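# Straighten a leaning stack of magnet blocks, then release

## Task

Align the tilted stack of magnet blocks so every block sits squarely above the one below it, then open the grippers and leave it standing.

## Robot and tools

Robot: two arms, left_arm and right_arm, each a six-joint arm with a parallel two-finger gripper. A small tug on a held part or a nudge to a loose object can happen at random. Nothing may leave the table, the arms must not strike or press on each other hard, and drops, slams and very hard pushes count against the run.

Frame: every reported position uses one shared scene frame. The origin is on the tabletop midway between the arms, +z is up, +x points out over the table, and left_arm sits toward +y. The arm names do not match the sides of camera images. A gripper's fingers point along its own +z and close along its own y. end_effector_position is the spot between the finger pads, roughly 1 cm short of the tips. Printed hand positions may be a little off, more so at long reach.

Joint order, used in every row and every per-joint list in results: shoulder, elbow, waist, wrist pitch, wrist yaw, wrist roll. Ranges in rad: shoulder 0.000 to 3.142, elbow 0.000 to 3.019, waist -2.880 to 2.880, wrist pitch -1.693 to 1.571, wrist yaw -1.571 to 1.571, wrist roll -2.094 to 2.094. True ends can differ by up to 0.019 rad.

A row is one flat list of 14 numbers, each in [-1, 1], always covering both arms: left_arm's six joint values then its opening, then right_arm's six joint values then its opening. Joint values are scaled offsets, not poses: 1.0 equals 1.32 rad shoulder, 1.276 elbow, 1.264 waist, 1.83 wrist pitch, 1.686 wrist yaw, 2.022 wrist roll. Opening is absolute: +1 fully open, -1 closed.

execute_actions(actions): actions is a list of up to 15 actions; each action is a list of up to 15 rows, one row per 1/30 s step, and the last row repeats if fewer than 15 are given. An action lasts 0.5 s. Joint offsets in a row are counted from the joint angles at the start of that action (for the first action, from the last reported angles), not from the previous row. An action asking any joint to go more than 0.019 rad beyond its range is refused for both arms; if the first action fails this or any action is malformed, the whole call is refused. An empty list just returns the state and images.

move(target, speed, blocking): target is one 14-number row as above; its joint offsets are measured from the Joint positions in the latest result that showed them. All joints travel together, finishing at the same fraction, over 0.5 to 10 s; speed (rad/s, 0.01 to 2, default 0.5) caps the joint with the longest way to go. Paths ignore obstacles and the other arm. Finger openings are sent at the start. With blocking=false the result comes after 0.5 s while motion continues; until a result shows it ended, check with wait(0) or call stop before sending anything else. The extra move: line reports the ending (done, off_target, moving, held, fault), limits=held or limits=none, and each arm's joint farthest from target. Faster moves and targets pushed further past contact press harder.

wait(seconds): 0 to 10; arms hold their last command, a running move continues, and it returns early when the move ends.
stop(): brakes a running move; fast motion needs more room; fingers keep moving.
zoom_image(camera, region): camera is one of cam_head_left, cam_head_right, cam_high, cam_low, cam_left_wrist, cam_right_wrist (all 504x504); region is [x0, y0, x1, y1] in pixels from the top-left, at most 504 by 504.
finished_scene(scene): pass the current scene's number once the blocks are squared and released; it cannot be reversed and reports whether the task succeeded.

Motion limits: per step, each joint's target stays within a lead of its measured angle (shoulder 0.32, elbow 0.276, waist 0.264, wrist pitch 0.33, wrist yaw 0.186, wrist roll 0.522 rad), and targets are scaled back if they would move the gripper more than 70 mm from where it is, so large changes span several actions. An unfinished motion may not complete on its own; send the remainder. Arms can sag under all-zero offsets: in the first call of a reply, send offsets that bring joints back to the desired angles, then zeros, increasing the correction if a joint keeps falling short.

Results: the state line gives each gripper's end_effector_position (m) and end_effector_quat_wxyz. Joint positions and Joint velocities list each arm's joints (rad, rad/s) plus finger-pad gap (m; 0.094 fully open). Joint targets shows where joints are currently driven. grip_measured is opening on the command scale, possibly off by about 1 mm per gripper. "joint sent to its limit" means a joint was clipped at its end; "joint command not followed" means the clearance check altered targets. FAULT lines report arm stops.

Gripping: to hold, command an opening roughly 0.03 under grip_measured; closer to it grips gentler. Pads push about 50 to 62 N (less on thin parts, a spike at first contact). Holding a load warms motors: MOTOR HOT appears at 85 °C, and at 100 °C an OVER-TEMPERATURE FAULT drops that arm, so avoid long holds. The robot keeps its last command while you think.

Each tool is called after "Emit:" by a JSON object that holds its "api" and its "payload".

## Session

Emit:
{"api": "execute_actions", "payload": {"actions": []}}

Scene clock: 0.00 s.
left_arm: end_effector_position=(+0.2368, +0.5071, +0.2485) grip_measured=+1.000 end_effector_quat_wxyz=(+0.069, +0.804, -0.587, +0.065) | right_arm: end_effector_position=(+0.3044, -0.0669, +0.3723) grip_measured=+1.000 end_effector_quat_wxyz=(+0.587, -0.501, +0.628, -0.101)
Joint names: [shoulder, elbow, waist, wrist pitch, wrist yaw, wrist roll]
Joint positions: left_arm=[ 1.262  1.206  0.965 -1.651  0.132 -0.943  0.094] | right_arm=[ 0.688  0.744  0.581 -0.361  0.244 -0.767  0.094]
Joint velocities: left_arm=[-0.005 -0.002 -0.005 -0.017  0.022 -0.007  0.   ] | right_arm=[-0.005 -0.012  0.005 -0.017  0.066  0.051  0.   ]
Motor temperatures (°C, as the motors report them): left_arm=[32 30 28 27 30 27] | right_arm=[33 32 28 29 30 28]
Joint targets: left_arm=[1.258 1.233 0.965 -1.651 0.132 -0.943] | right_arm=[0.687 0.776 0.581 -0.356 0.244 -0.767]

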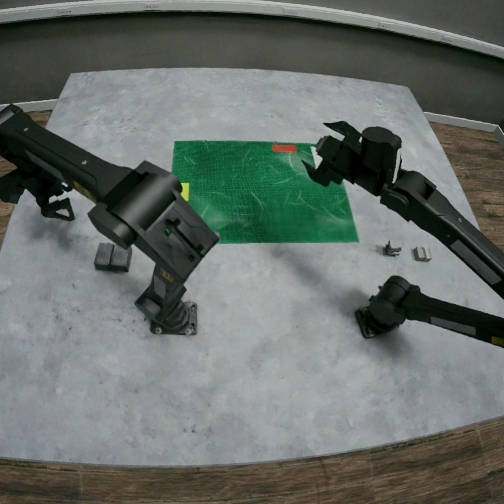

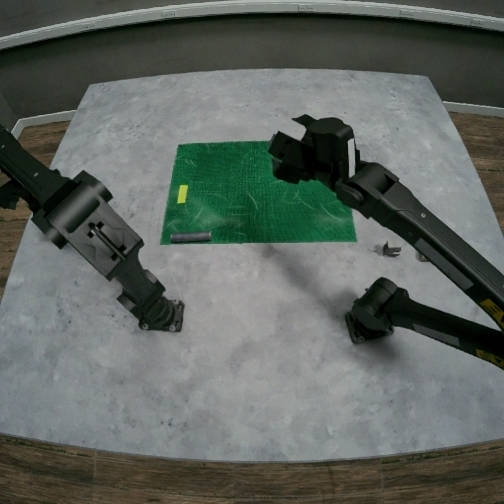

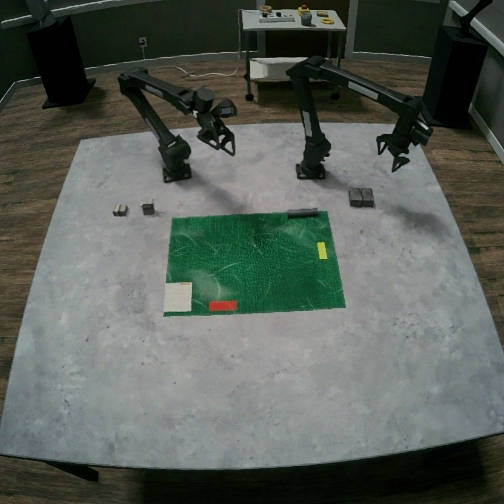

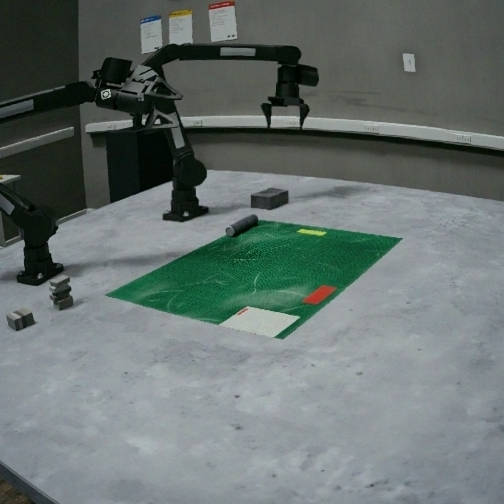

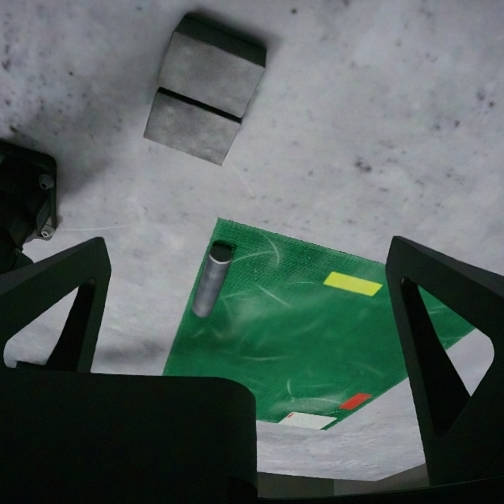

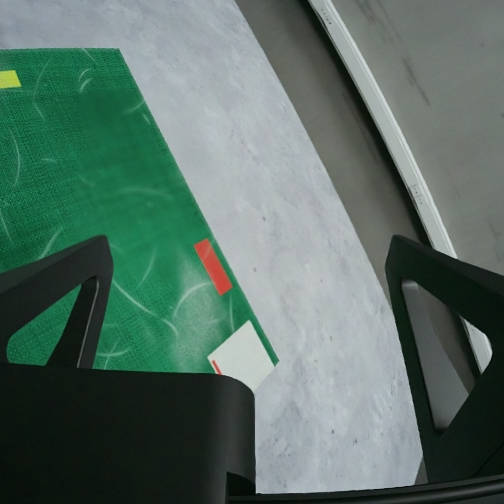

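Emit:
{"api": "zoom_image", "payload": {"camera": "cam_low", "region": [0,260,100,340]}}

Emit:
{"api": "zoom_image", "payload": {"camera": "cam_head_left", "region": [360,220,450,280]}}

Region (0, 260, 100, 340) of cam_low's 504x504 image, scaled by 5.040, with more detail than that image has; it fills the top 403 rows of this view, and the rest is white.

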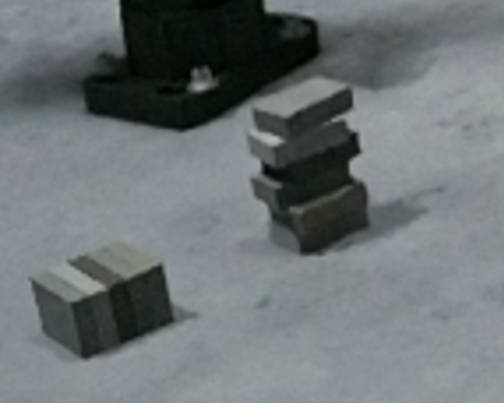

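Region (360, 220, 450, 280) of cam_head_left's 504x504 image, scaled by 5.600, with more detail than that image has.

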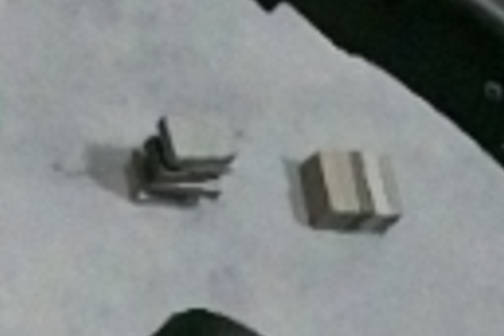

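Emit:
{"api": "move", "payload": {"target": [0,0.025,0,0,0,0,1,0.05,-0.078,-0.73,-0.615,-0.15,0.385,1], "speed": 0.7}}

Scene clock: 6.27 s.
left_arm: end_effector_position=(+0.2362, +0.5063, +0.2471) grip_measured=+1.000 end_effector_quat_wxyz=(+0.071, +0.804, -0.586, +0.065) | right_arm: end_effector_position=(+0.1626, -0.3258, +0.1509) grip_measured=+1.000 end_effector_quat_wxyz=(-0.004, +0.077, +0.997, +0.003)
Joint names: [shoulder, elbow, waist, wrist pitch, wrist yaw, wrist roll]
Joint positions: left_arm=[ 1.262  1.202  0.965 -1.651  0.132 -0.943  0.094] | right_arm=[ 0.746  0.639 -0.335 -1.473 -0.006 -0.002  0.094]
Joint velocities: left_arm=[ 0.005  0.017 -0.005 -0.007 -0.022  0.037  0.   ] | right_arm=[-0.005  0.002 -0.005  0.002 -0.007  0.081  0.   ]
Motor temperatures (°C, as the motors report them): left_arm=[32 31 28 27 30 27] | right_arm=[33 35 28 29 30 28]
Joint targets: left_arm=[1.262 1.238 0.965 -1.651 0.132 -0.943] | right_arm=[0.753 0.644 -0.342 -1.487 -0.009 0.011]
move: off_target (left_arm); limits=none; left_arm: farthest joint: the elbow, 0.036 radians from its target (0.032 radians at the start); right_arm: farthest joint: the wrist pitch, 0.013 radians from its target (1.125 radians at the start)

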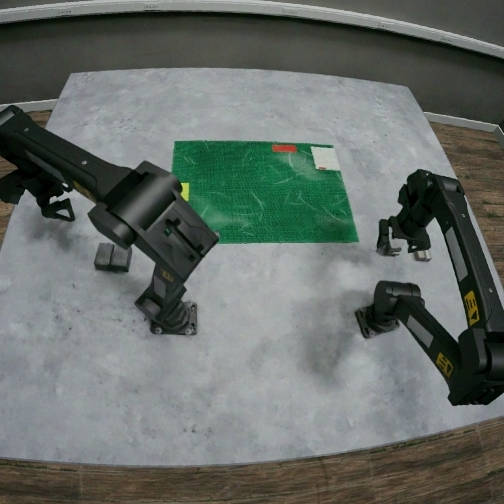

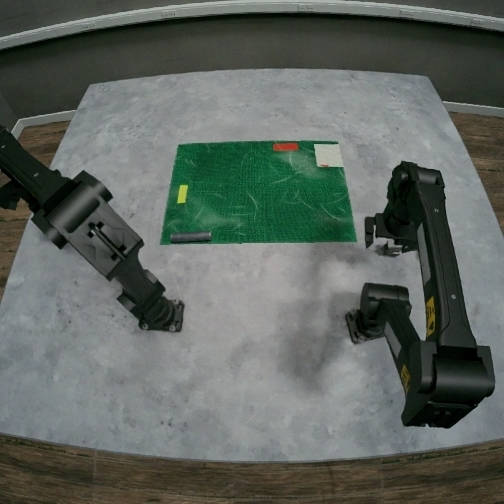

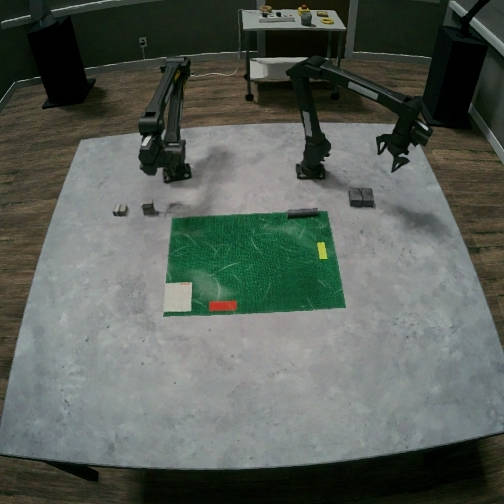

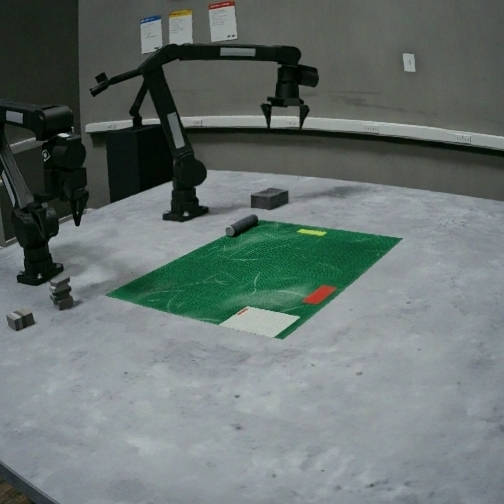

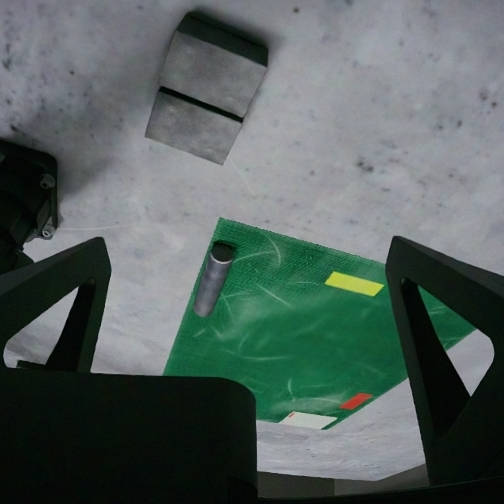

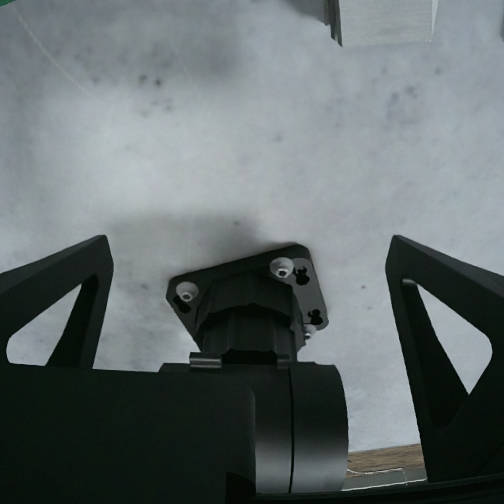

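Emit:
{"api": "move", "payload": {"target": [0,0.028,0,0,0,0,1,0.24,0.118,-0.165,0.118,0,-0.105,1], "speed": 0.4}}

Scene clock: 9.37 s.
left_arm: end_effector_position=(+0.2359, +0.5058, +0.2465) grip_measured=+1.000 end_effector_quat_wxyz=(+0.071, +0.804, -0.586, +0.065) | right_arm: end_effector_position=(+0.2360, -0.3884, +0.1280) grip_measured=+1.000 end_effector_quat_wxyz=(-0.010, +0.077, +0.997, +0.006)
Joint names: [shoulder, elbow, waist, wrist pitch, wrist yaw, wrist roll]
Joint positions: left_arm=[ 1.262  1.2    0.965 -1.651  0.132 -0.943  0.094] | right_arm=[ 1.064  0.742 -0.534 -1.27  -0.006 -0.201  0.094]
Joint velocities: left_arm=[-0.015 -0.002 -0.015 -0.002 -0.037  0.051  0.   ] | right_arm=[-0.015 -0.002 -0.005 -0.007  0.051  0.051  0.   ]
Motor temperatures (°C, as the motors report them): left_arm=[32 32 28 27 30 27] | right_arm=[33 35 28 29 30 28]
Joint targets: left_arm=[1.262 1.238 0.965 -1.651 0.132 -0.943] | right_arm=[1.063 0.790 -0.544 -1.258 -0.006 -0.214]
move: off_target (left_arm, right_arm); limits=none; left_arm: farthest joint: the elbow, 0.038 radians from its target (0.036 radians at the start); right_arm: farthest joint: the elbow, 0.047 radians from its target (0.150 radians at the start)

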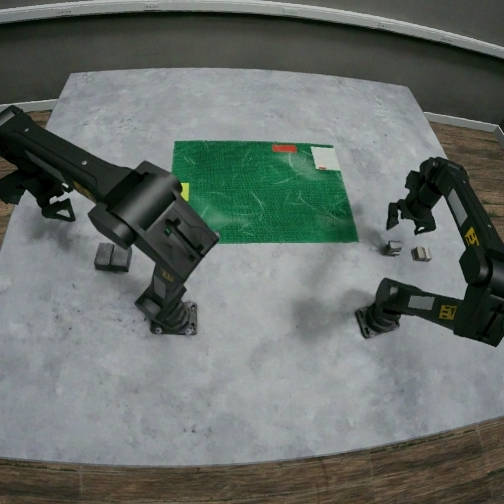

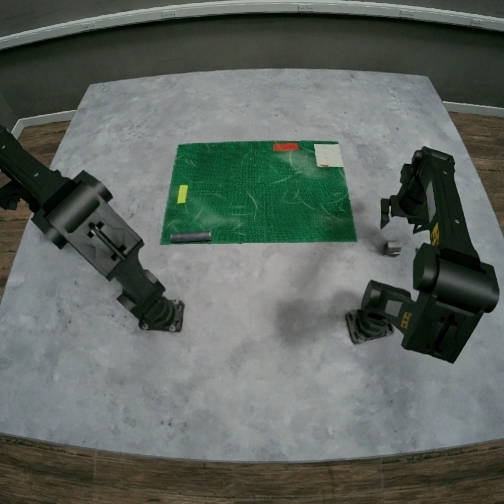

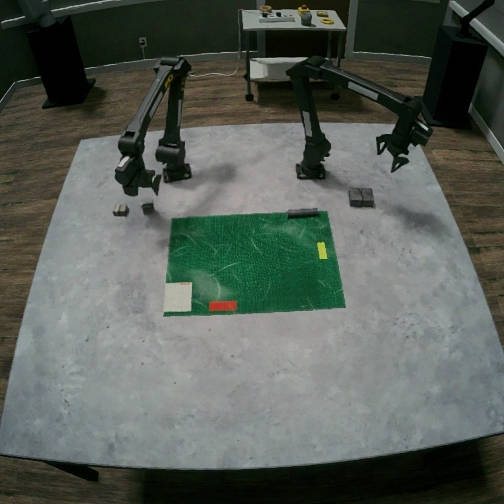

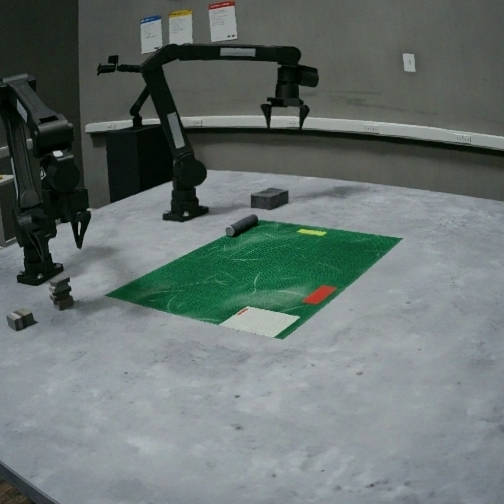

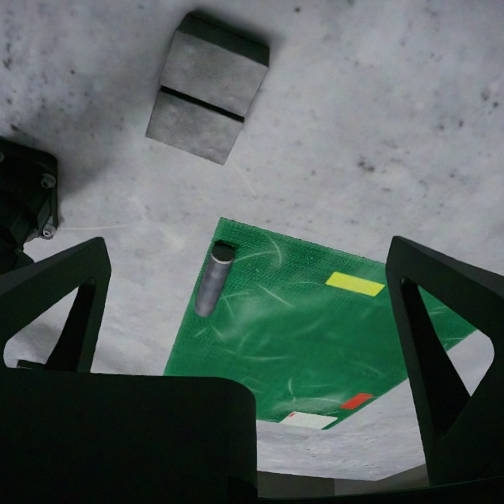

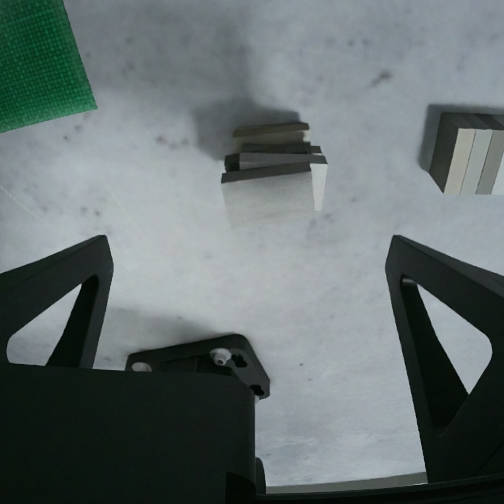

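Emit:
{"api": "move", "payload": {"target": [0,0.03,0,0,0,0,1,0.047,-0.071,-0.027,0.1,0,-0.02,0.7], "speed": 0.25}}

Emit:
{"api": "zoom_image", "payload": {"camera": "cam_low", "region": [20,230,110,320]}}

Scene clock: 12.13 s.
left_arm: end_effector_position=(+0.2357, +0.5055, +0.2459) grip_measured=+1.000 end_effector_quat_wxyz=(+0.072, +0.804, -0.586, +0.065) | right_arm: end_effector_position=(+0.2367, -0.3945, +0.0814) grip_measured=+0.703 end_effector_quat_wxyz=(-0.001, +0.074, +0.997, +0.003)
Joint names: [shoulder, elbow, waist, wrist pitch, wrist yaw, wrist roll]
Joint positions: left_arm=[ 1.262  1.199  0.965 -1.651  0.132 -0.943  0.094] | right_arm=[ 1.12   0.648 -0.556 -1.102 -0.006 -0.229  0.08 ]
Joint velocities: left_arm=[-0.005 -0.002  0.005  0.007  0.007 -0.007  0.   ] | right_arm=[-0.005  0.002 -0.005  0.022  0.007 -0.007  0.   ]
Motor temperatures (°C, as the motors report them): left_arm=[32 32 28 27 30 27] | right_arm=[33 36 28 29 30 28]
Joint targets: left_arm=[1.262 1.238 0.965 -1.651 0.132 -0.943] | right_arm=[1.126 0.651 -0.568 -1.087 -0.006 -0.242]
move: off_target (left_arm); limits=none; left_arm: farthest joint: the elbow, 0.040 radians from its target (0.038 radians at the start); right_arm: farthest joint: the wrist pitch, 0.015 radians from its target (0.183 radians at the start)

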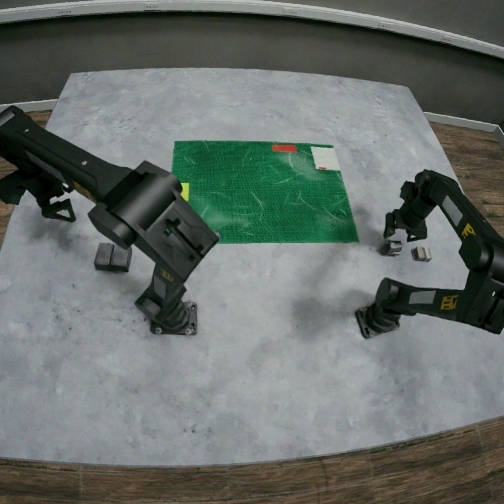

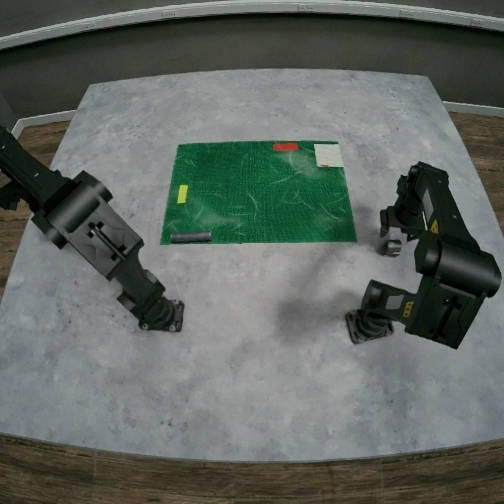

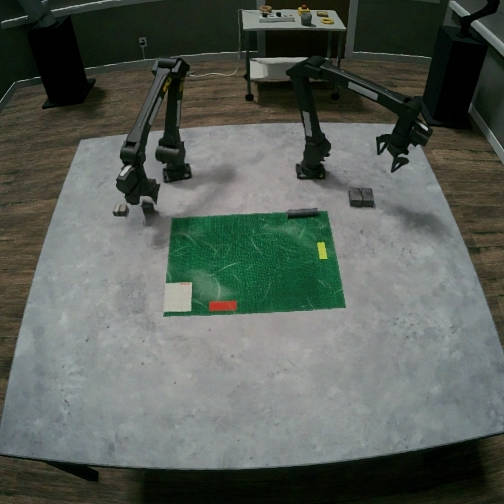

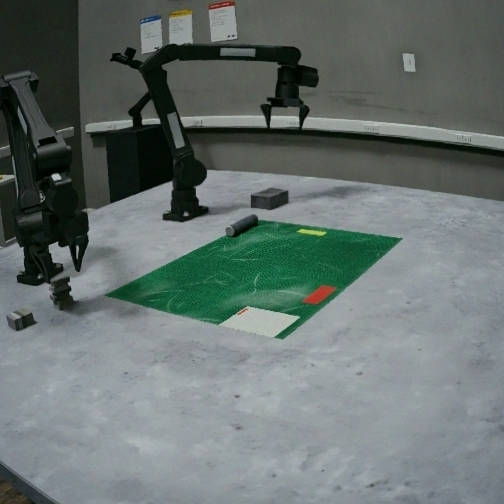

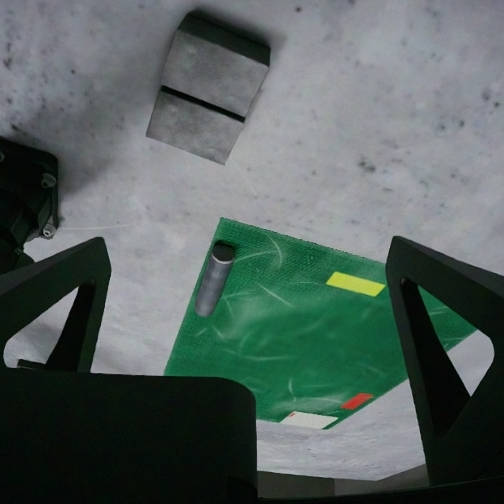

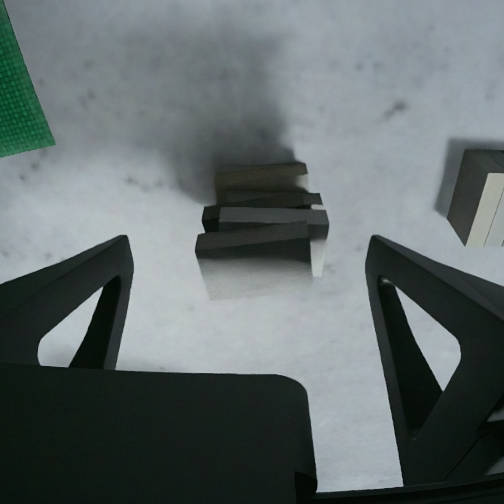

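Region (20, 230, 110, 320) of cam_low's 504x504 image, scaled by 5.600, with more detail than that image has.

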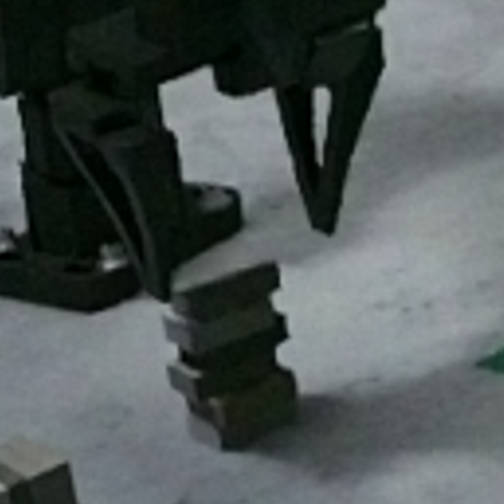

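Emit:
{"api": "move", "payload": {"target": [0,0.03,0,0,0,0,1,0.06,-0.055,-0.018,0.09,0,-0.06,0.5], "speed": 0.2}}

Emit:
{"api": "zoom_image", "payload": {"camera": "cam_low", "region": [20,230,110,320]}}

Scene clock: 15.40 s.
left_arm: end_effector_position=(+0.2354, +0.5052, +0.2454) grip_measured=+1.000 end_effector_quat_wxyz=(+0.073, +0.804, -0.586, +0.065) | right_arm: end_effector_position=(+0.2353, -0.3967, +0.0406) grip_measured=+0.503 end_effector_quat_wxyz=(+0.001, +0.025, +1.000, +0.003)
Joint names: [shoulder, elbow, waist, wrist pitch, wrist yaw, wrist roll]
Joint positions: left_arm=[ 1.262  1.197  0.965 -1.651  0.132 -0.943  0.094] | right_arm=[ 1.193  0.575 -0.566 -0.953 -0.006 -0.338  0.071]
Joint velocities: left_arm=[-0.005 -0.007 -0.005  0.002 -0.037  0.022  0.   ] | right_arm=[-0.005  0.012 -0.005  0.002 -0.007 -0.051  0.   ]
Motor temperatures (°C, as the motors report them): left_arm=[32 33 28 27 30 27] | right_arm=[33 36 28 29 30 28]
Joint targets: left_arm=[1.262 1.237 0.965 -1.651 0.132 -0.943] | right_arm=[1.199 0.578 -0.579 -0.938 -0.006 -0.350]
move: off_target (left_arm); limits=none; left_arm: farthest joint: the elbow, 0.040 radians from its target (0.039 radians at the start); right_arm: farthest joint: the wrist pitch, 0.015 radians from its target (0.165 radians at the start)

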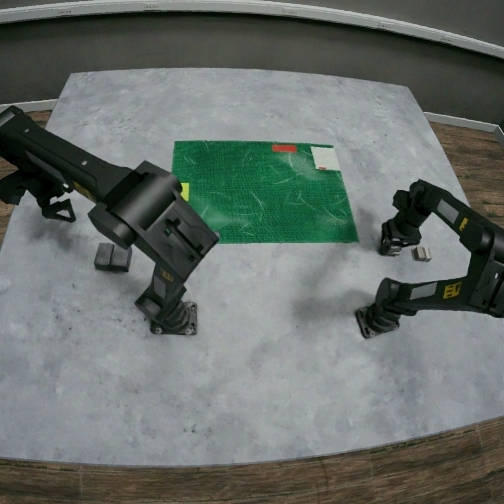

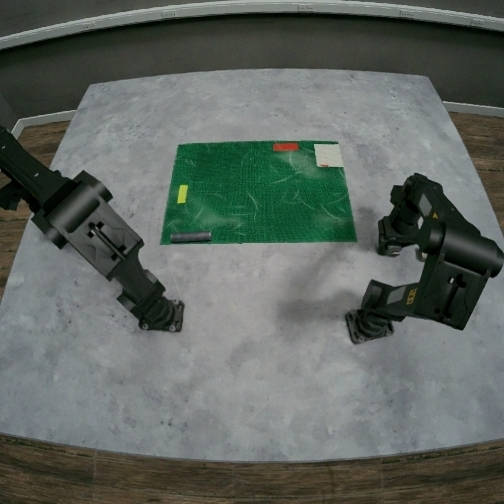

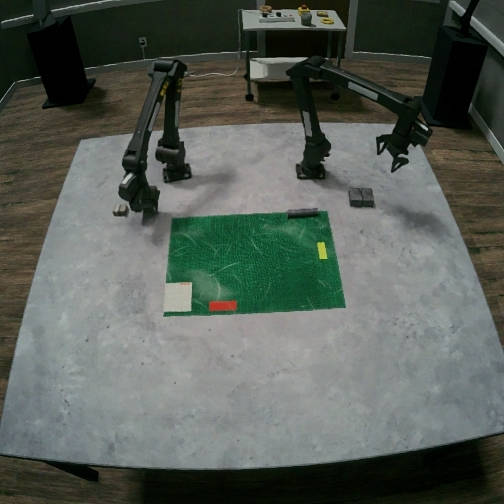

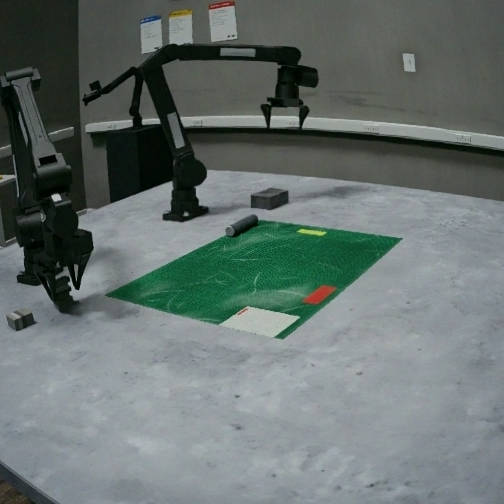

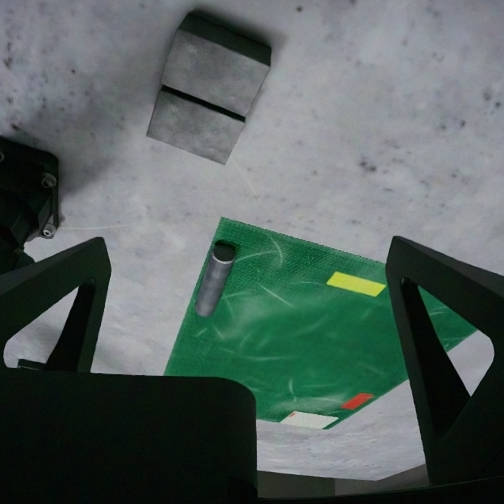

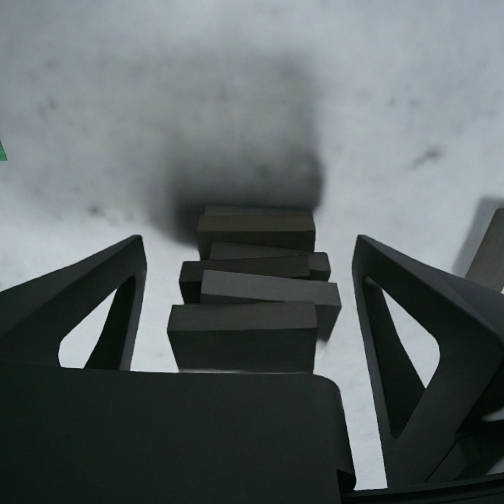

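Region (20, 230, 110, 320) of cam_low's 504x504 image, scaled by 5.600, with more detail than that image has.

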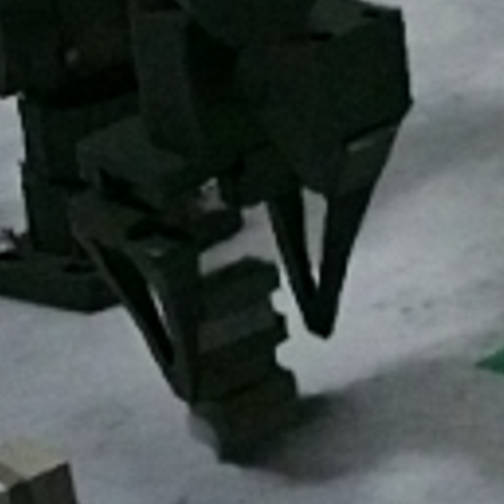

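Emit:
{"api": "move", "payload": {"target": [0,0.03,0,0,0,0,1,0,0.01,0,0,0,0.783,0.75], "speed": 1.2}}

Scene clock: 18.47 s.
left_arm: end_effector_position=(+0.2348, +0.5044, +0.2441) grip_measured=+1.000 end_effector_quat_wxyz=(+0.075, +0.804, -0.586, +0.065) | right_arm: end_effector_position=(+0.2353, -0.3967, +0.0406) grip_measured=+0.747 end_effector_quat_wxyz=(-0.001, +0.724, +0.689, +0.003)
Joint names: [shoulder, elbow, waist, wrist pitch, wrist yaw, wrist roll]
Joint positions: left_arm=[ 1.262  1.193  0.965 -1.651  0.132 -0.943  0.094] | right_arm=[ 1.193  0.575 -0.566 -0.953 -0.006  1.233  0.082]
Joint velocities: left_arm=[-0.005  0.002 -0.015 -0.007  0.022  0.022  0.   ] | right_arm=[-0.015 -0.002  0.005 -0.007  0.022  0.007 -0.001]
Motor temperatures (°C, as the motors report them): left_arm=[32 33 28 27 30 27] | right_arm=[33 36 28 29 30 28]
Joint targets: left_arm=[1.262 1.235 0.965 -1.651 0.132 -0.943] | right_arm=[1.193 0.588 -0.566 -0.953 -0.006 1.246]
move: off_target (left_arm); limits=none; left_arm: farthest joint: the elbow, 0.042 radians from its target (0.038 radians at the start); right_arm: farthest joint: the elbow, 0.012 radians from its target (0.012 radians at the start)

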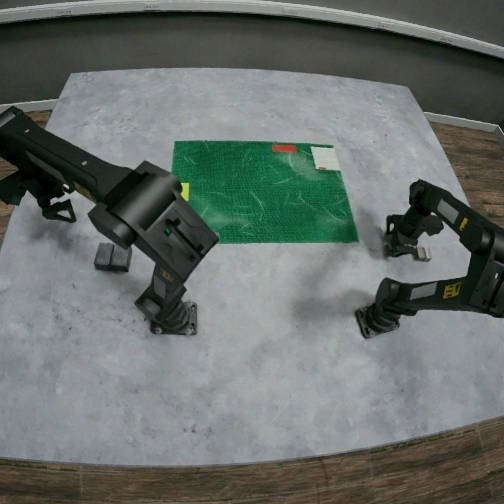

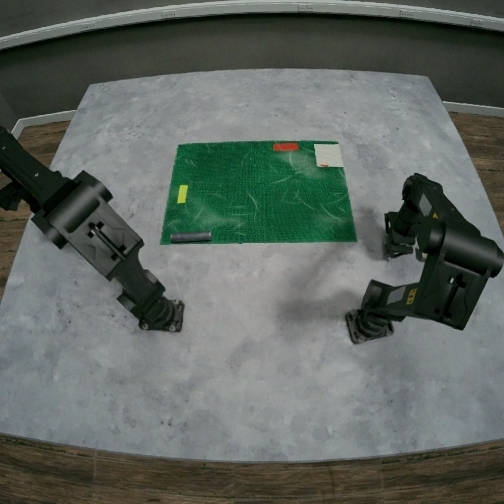

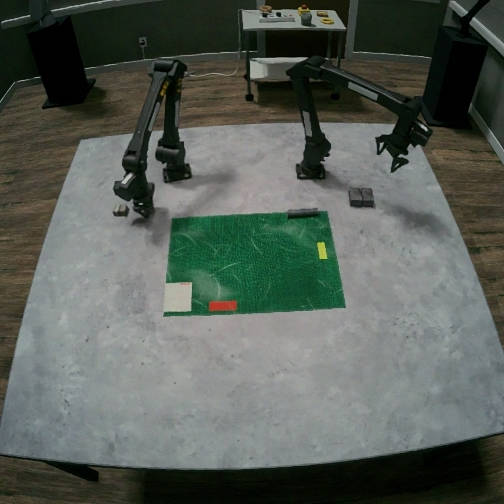

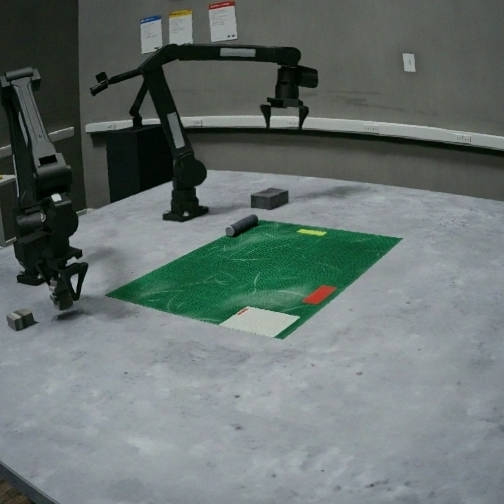

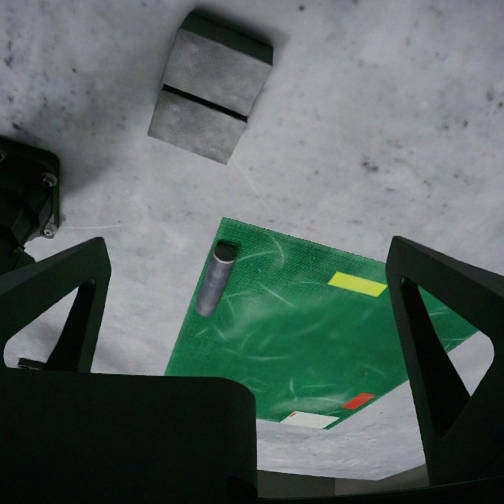

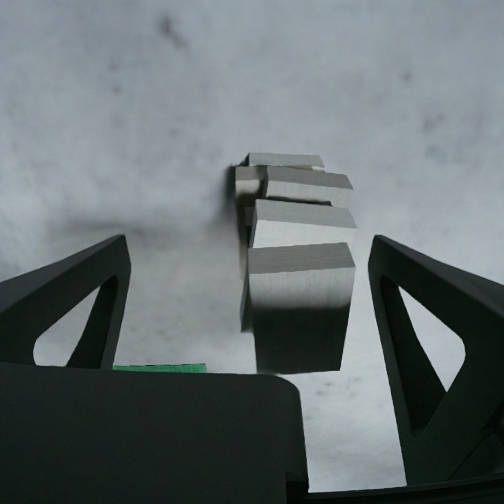

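Emit:
{"api": "move", "payload": {"target": [0,0.033,0,0,0,0,1,0.011,-0.037,-0.024,0.039,0,-0.015,0.4], "speed": 0.1}}

Emit:
{"api": "zoom_image", "payload": {"camera": "cam_low", "region": [20,230,110,320]}}

Scene clock: 20.70 s.
left_arm: end_effector_position=(+0.2347, +0.5042, +0.2438) grip_measured=+1.000 end_effector_quat_wxyz=(+0.075, +0.804, -0.586, +0.065) | right_arm: end_effector_position=(+0.2245, -0.3970, +0.0243) grip_measured=+0.403 end_effector_quat_wxyz=(-0.000, +0.724, +0.689, +0.003)
Joint names: [shoulder, elbow, waist, wrist pitch, wrist yaw, wrist roll]
Joint positions: left_arm=[ 1.262  1.193  0.965 -1.651  0.132 -0.943  0.094] | right_arm=[ 1.199  0.527 -0.583 -0.896 -0.006  1.215  0.066]
Joint velocities: left_arm=[-0.005 -0.002 -0.015 -0.007 -0.037  0.051  0.   ] | right_arm=[-0.005  0.002 -0.005 -0.002  0.051 -0.037  0.001]
Motor temperatures (°C, as the motors report them): left_arm=[32 34 28 27 30 27] | right_arm=[33 36 28 29 30 28]
Joint targets: left_arm=[1.262 1.235 0.965 -1.651 0.132 -0.943] | right_arm=[1.208 0.528 -0.596 -0.881 -0.006 1.203]
move: off_target (left_arm); limits=none; left_arm: farthest joint: the elbow, 0.043 radians from its target (0.042 radians at the start); right_arm: farthest joint: the wrist pitch, 0.014 radians from its target (0.071 radians at the start)

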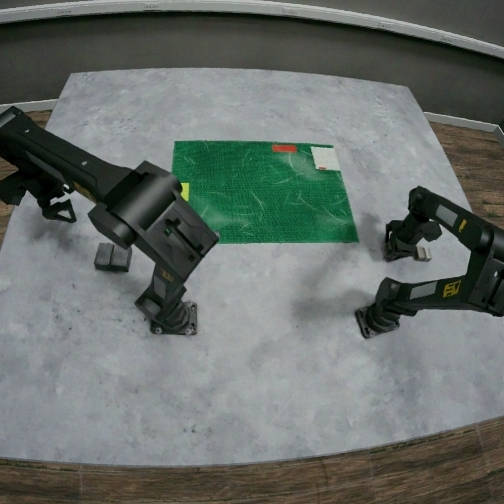

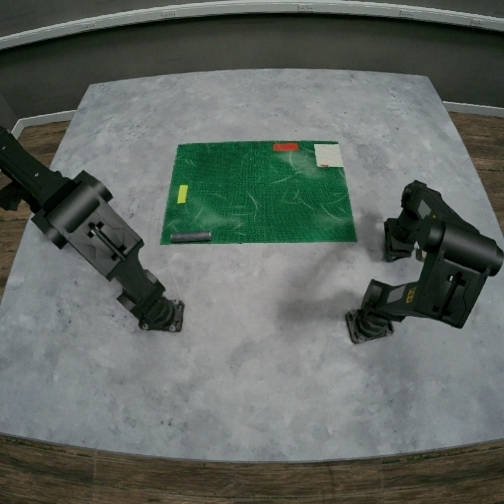

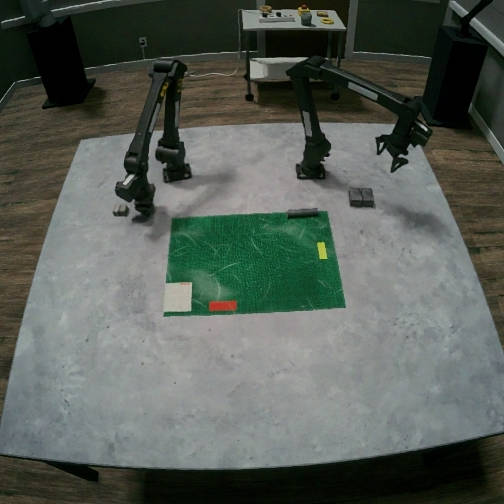

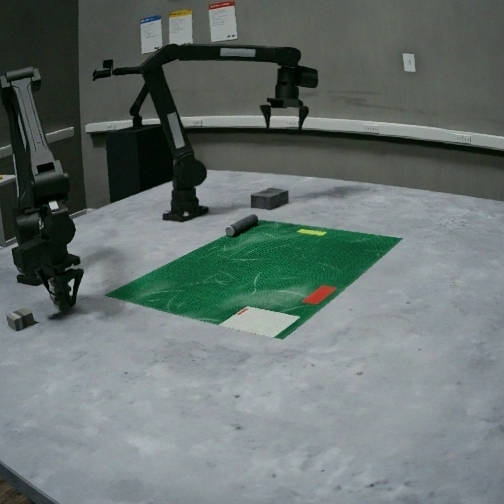

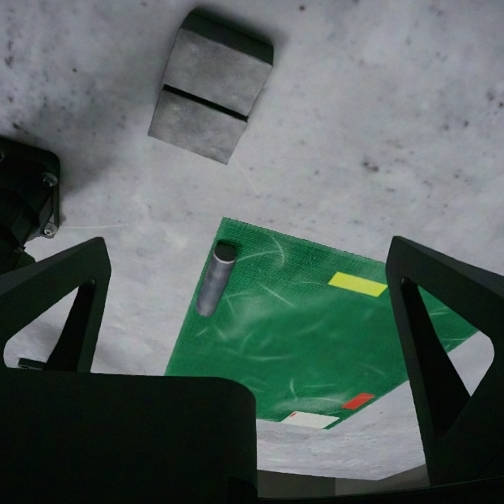

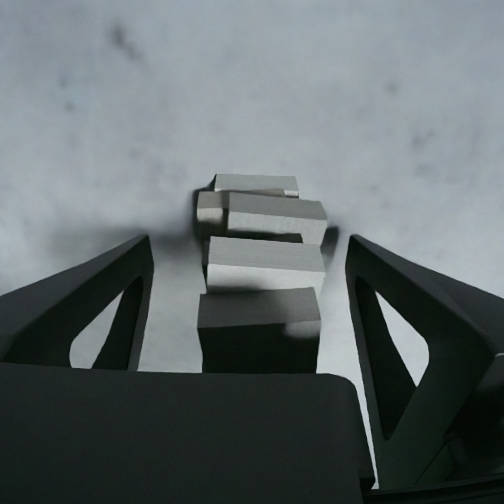

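Region (20, 230, 110, 320) of cam_low's 504x504 image, scaled by 5.600, with more detail than that image has.

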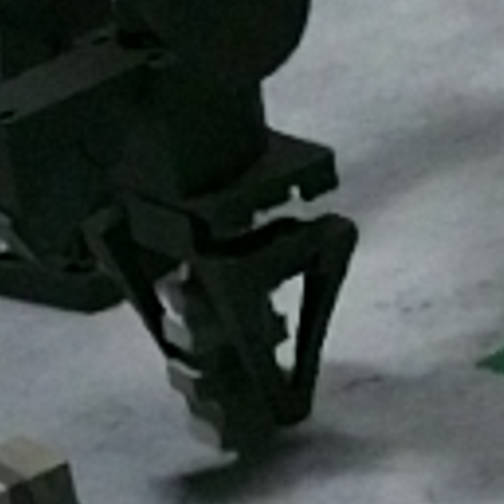

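Emit:
{"api": "move", "payload": {"target": [0,0.033,0,0,0,0,1,0.022,-0.013,0,0.027,0,0,0.0], "speed": 0.08}}

Emit:
{"api": "zoom_image", "payload": {"camera": "cam_low", "region": [30,260,90,320]}}

Scene clock: 22.43 s.
left_arm: end_effector_position=(+0.2347, +0.5042, +0.2438) grip_measured=+1.000 end_effector_quat_wxyz=(+0.075, +0.804, -0.586, +0.065) | right_arm: end_effector_position=(+0.2226, -0.3962, +0.0146) grip_measured=+0.003 end_effector_quat_wxyz=(-0.001, +0.724, +0.690, +0.003)
Joint names: [shoulder, elbow, waist, wrist pitch, wrist yaw, wrist roll]
Joint positions: left_arm=[ 1.262  1.193  0.965 -1.651  0.132 -0.943  0.094] | right_arm=[ 1.22   0.509 -0.583 -0.861 -0.006  1.215  0.047]
Joint velocities: left_arm=[-0.015  0.007 -0.005  0.002  0.081  0.007  0.   ] | right_arm=[ 0.005 -0.007 -0.015 -0.017  0.007  0.037  0.001]
Motor temperatures (°C, as the motors report them): left_arm=[32 34 28 27 30 27] | right_arm=[33 36 28 29 30 28]
Joint targets: left_arm=[1.262 1.235 0.965 -1.651 0.132 -0.943] | right_arm=[1.228 0.510 -0.583 -0.847 -0.006 1.215]
move: off_target (left_arm); limits=none; left_arm: farthest joint: the elbow, 0.043 radians from its target (0.043 radians at the start); right_arm: farthest joint: the wrist pitch, 0.015 radians from its target (0.049 radians at the start)

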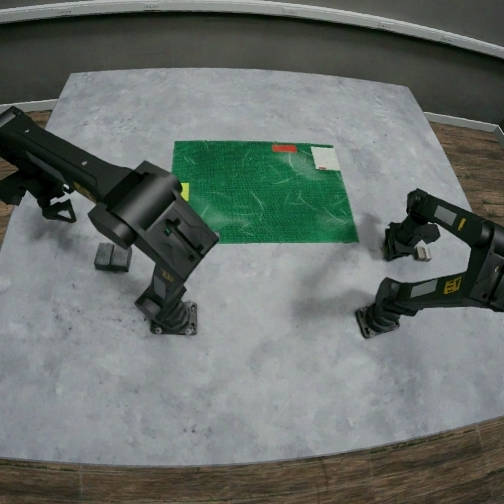

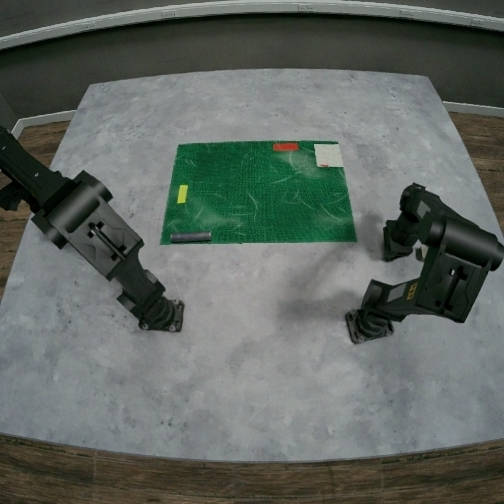

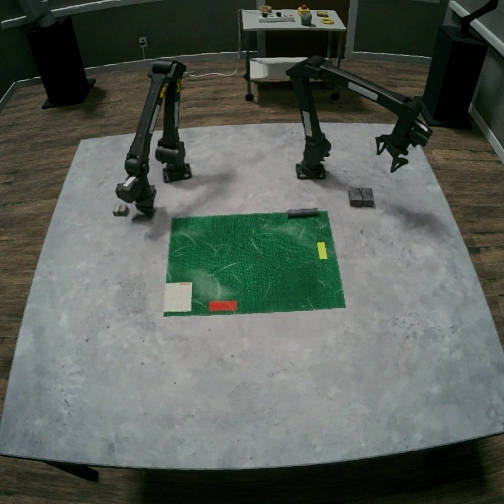

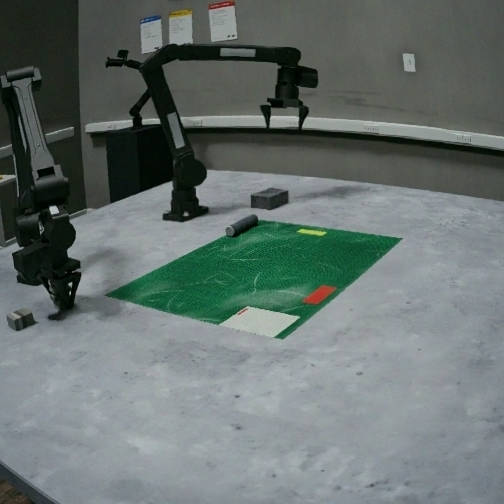

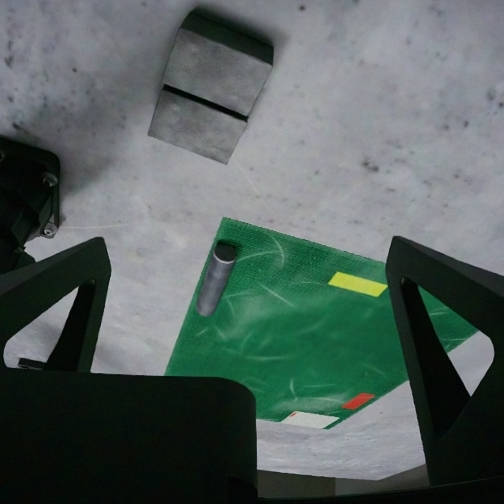

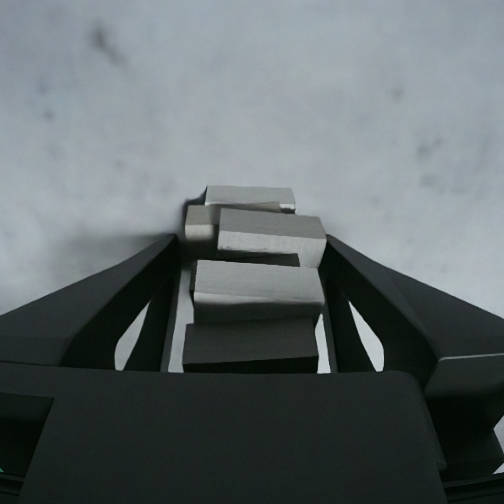

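Region (30, 260, 90, 320) of cam_low's 504x504 image, scaled by 8.400, with more detail than that image has.

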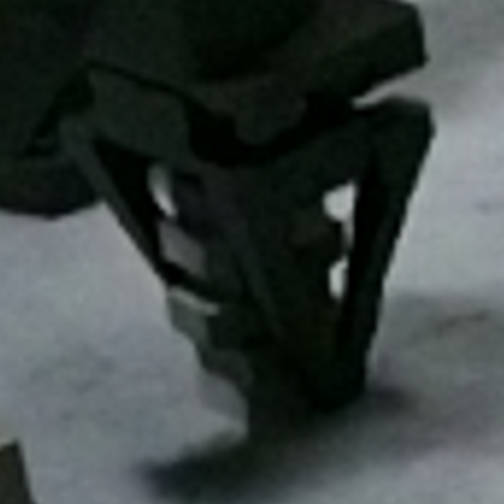

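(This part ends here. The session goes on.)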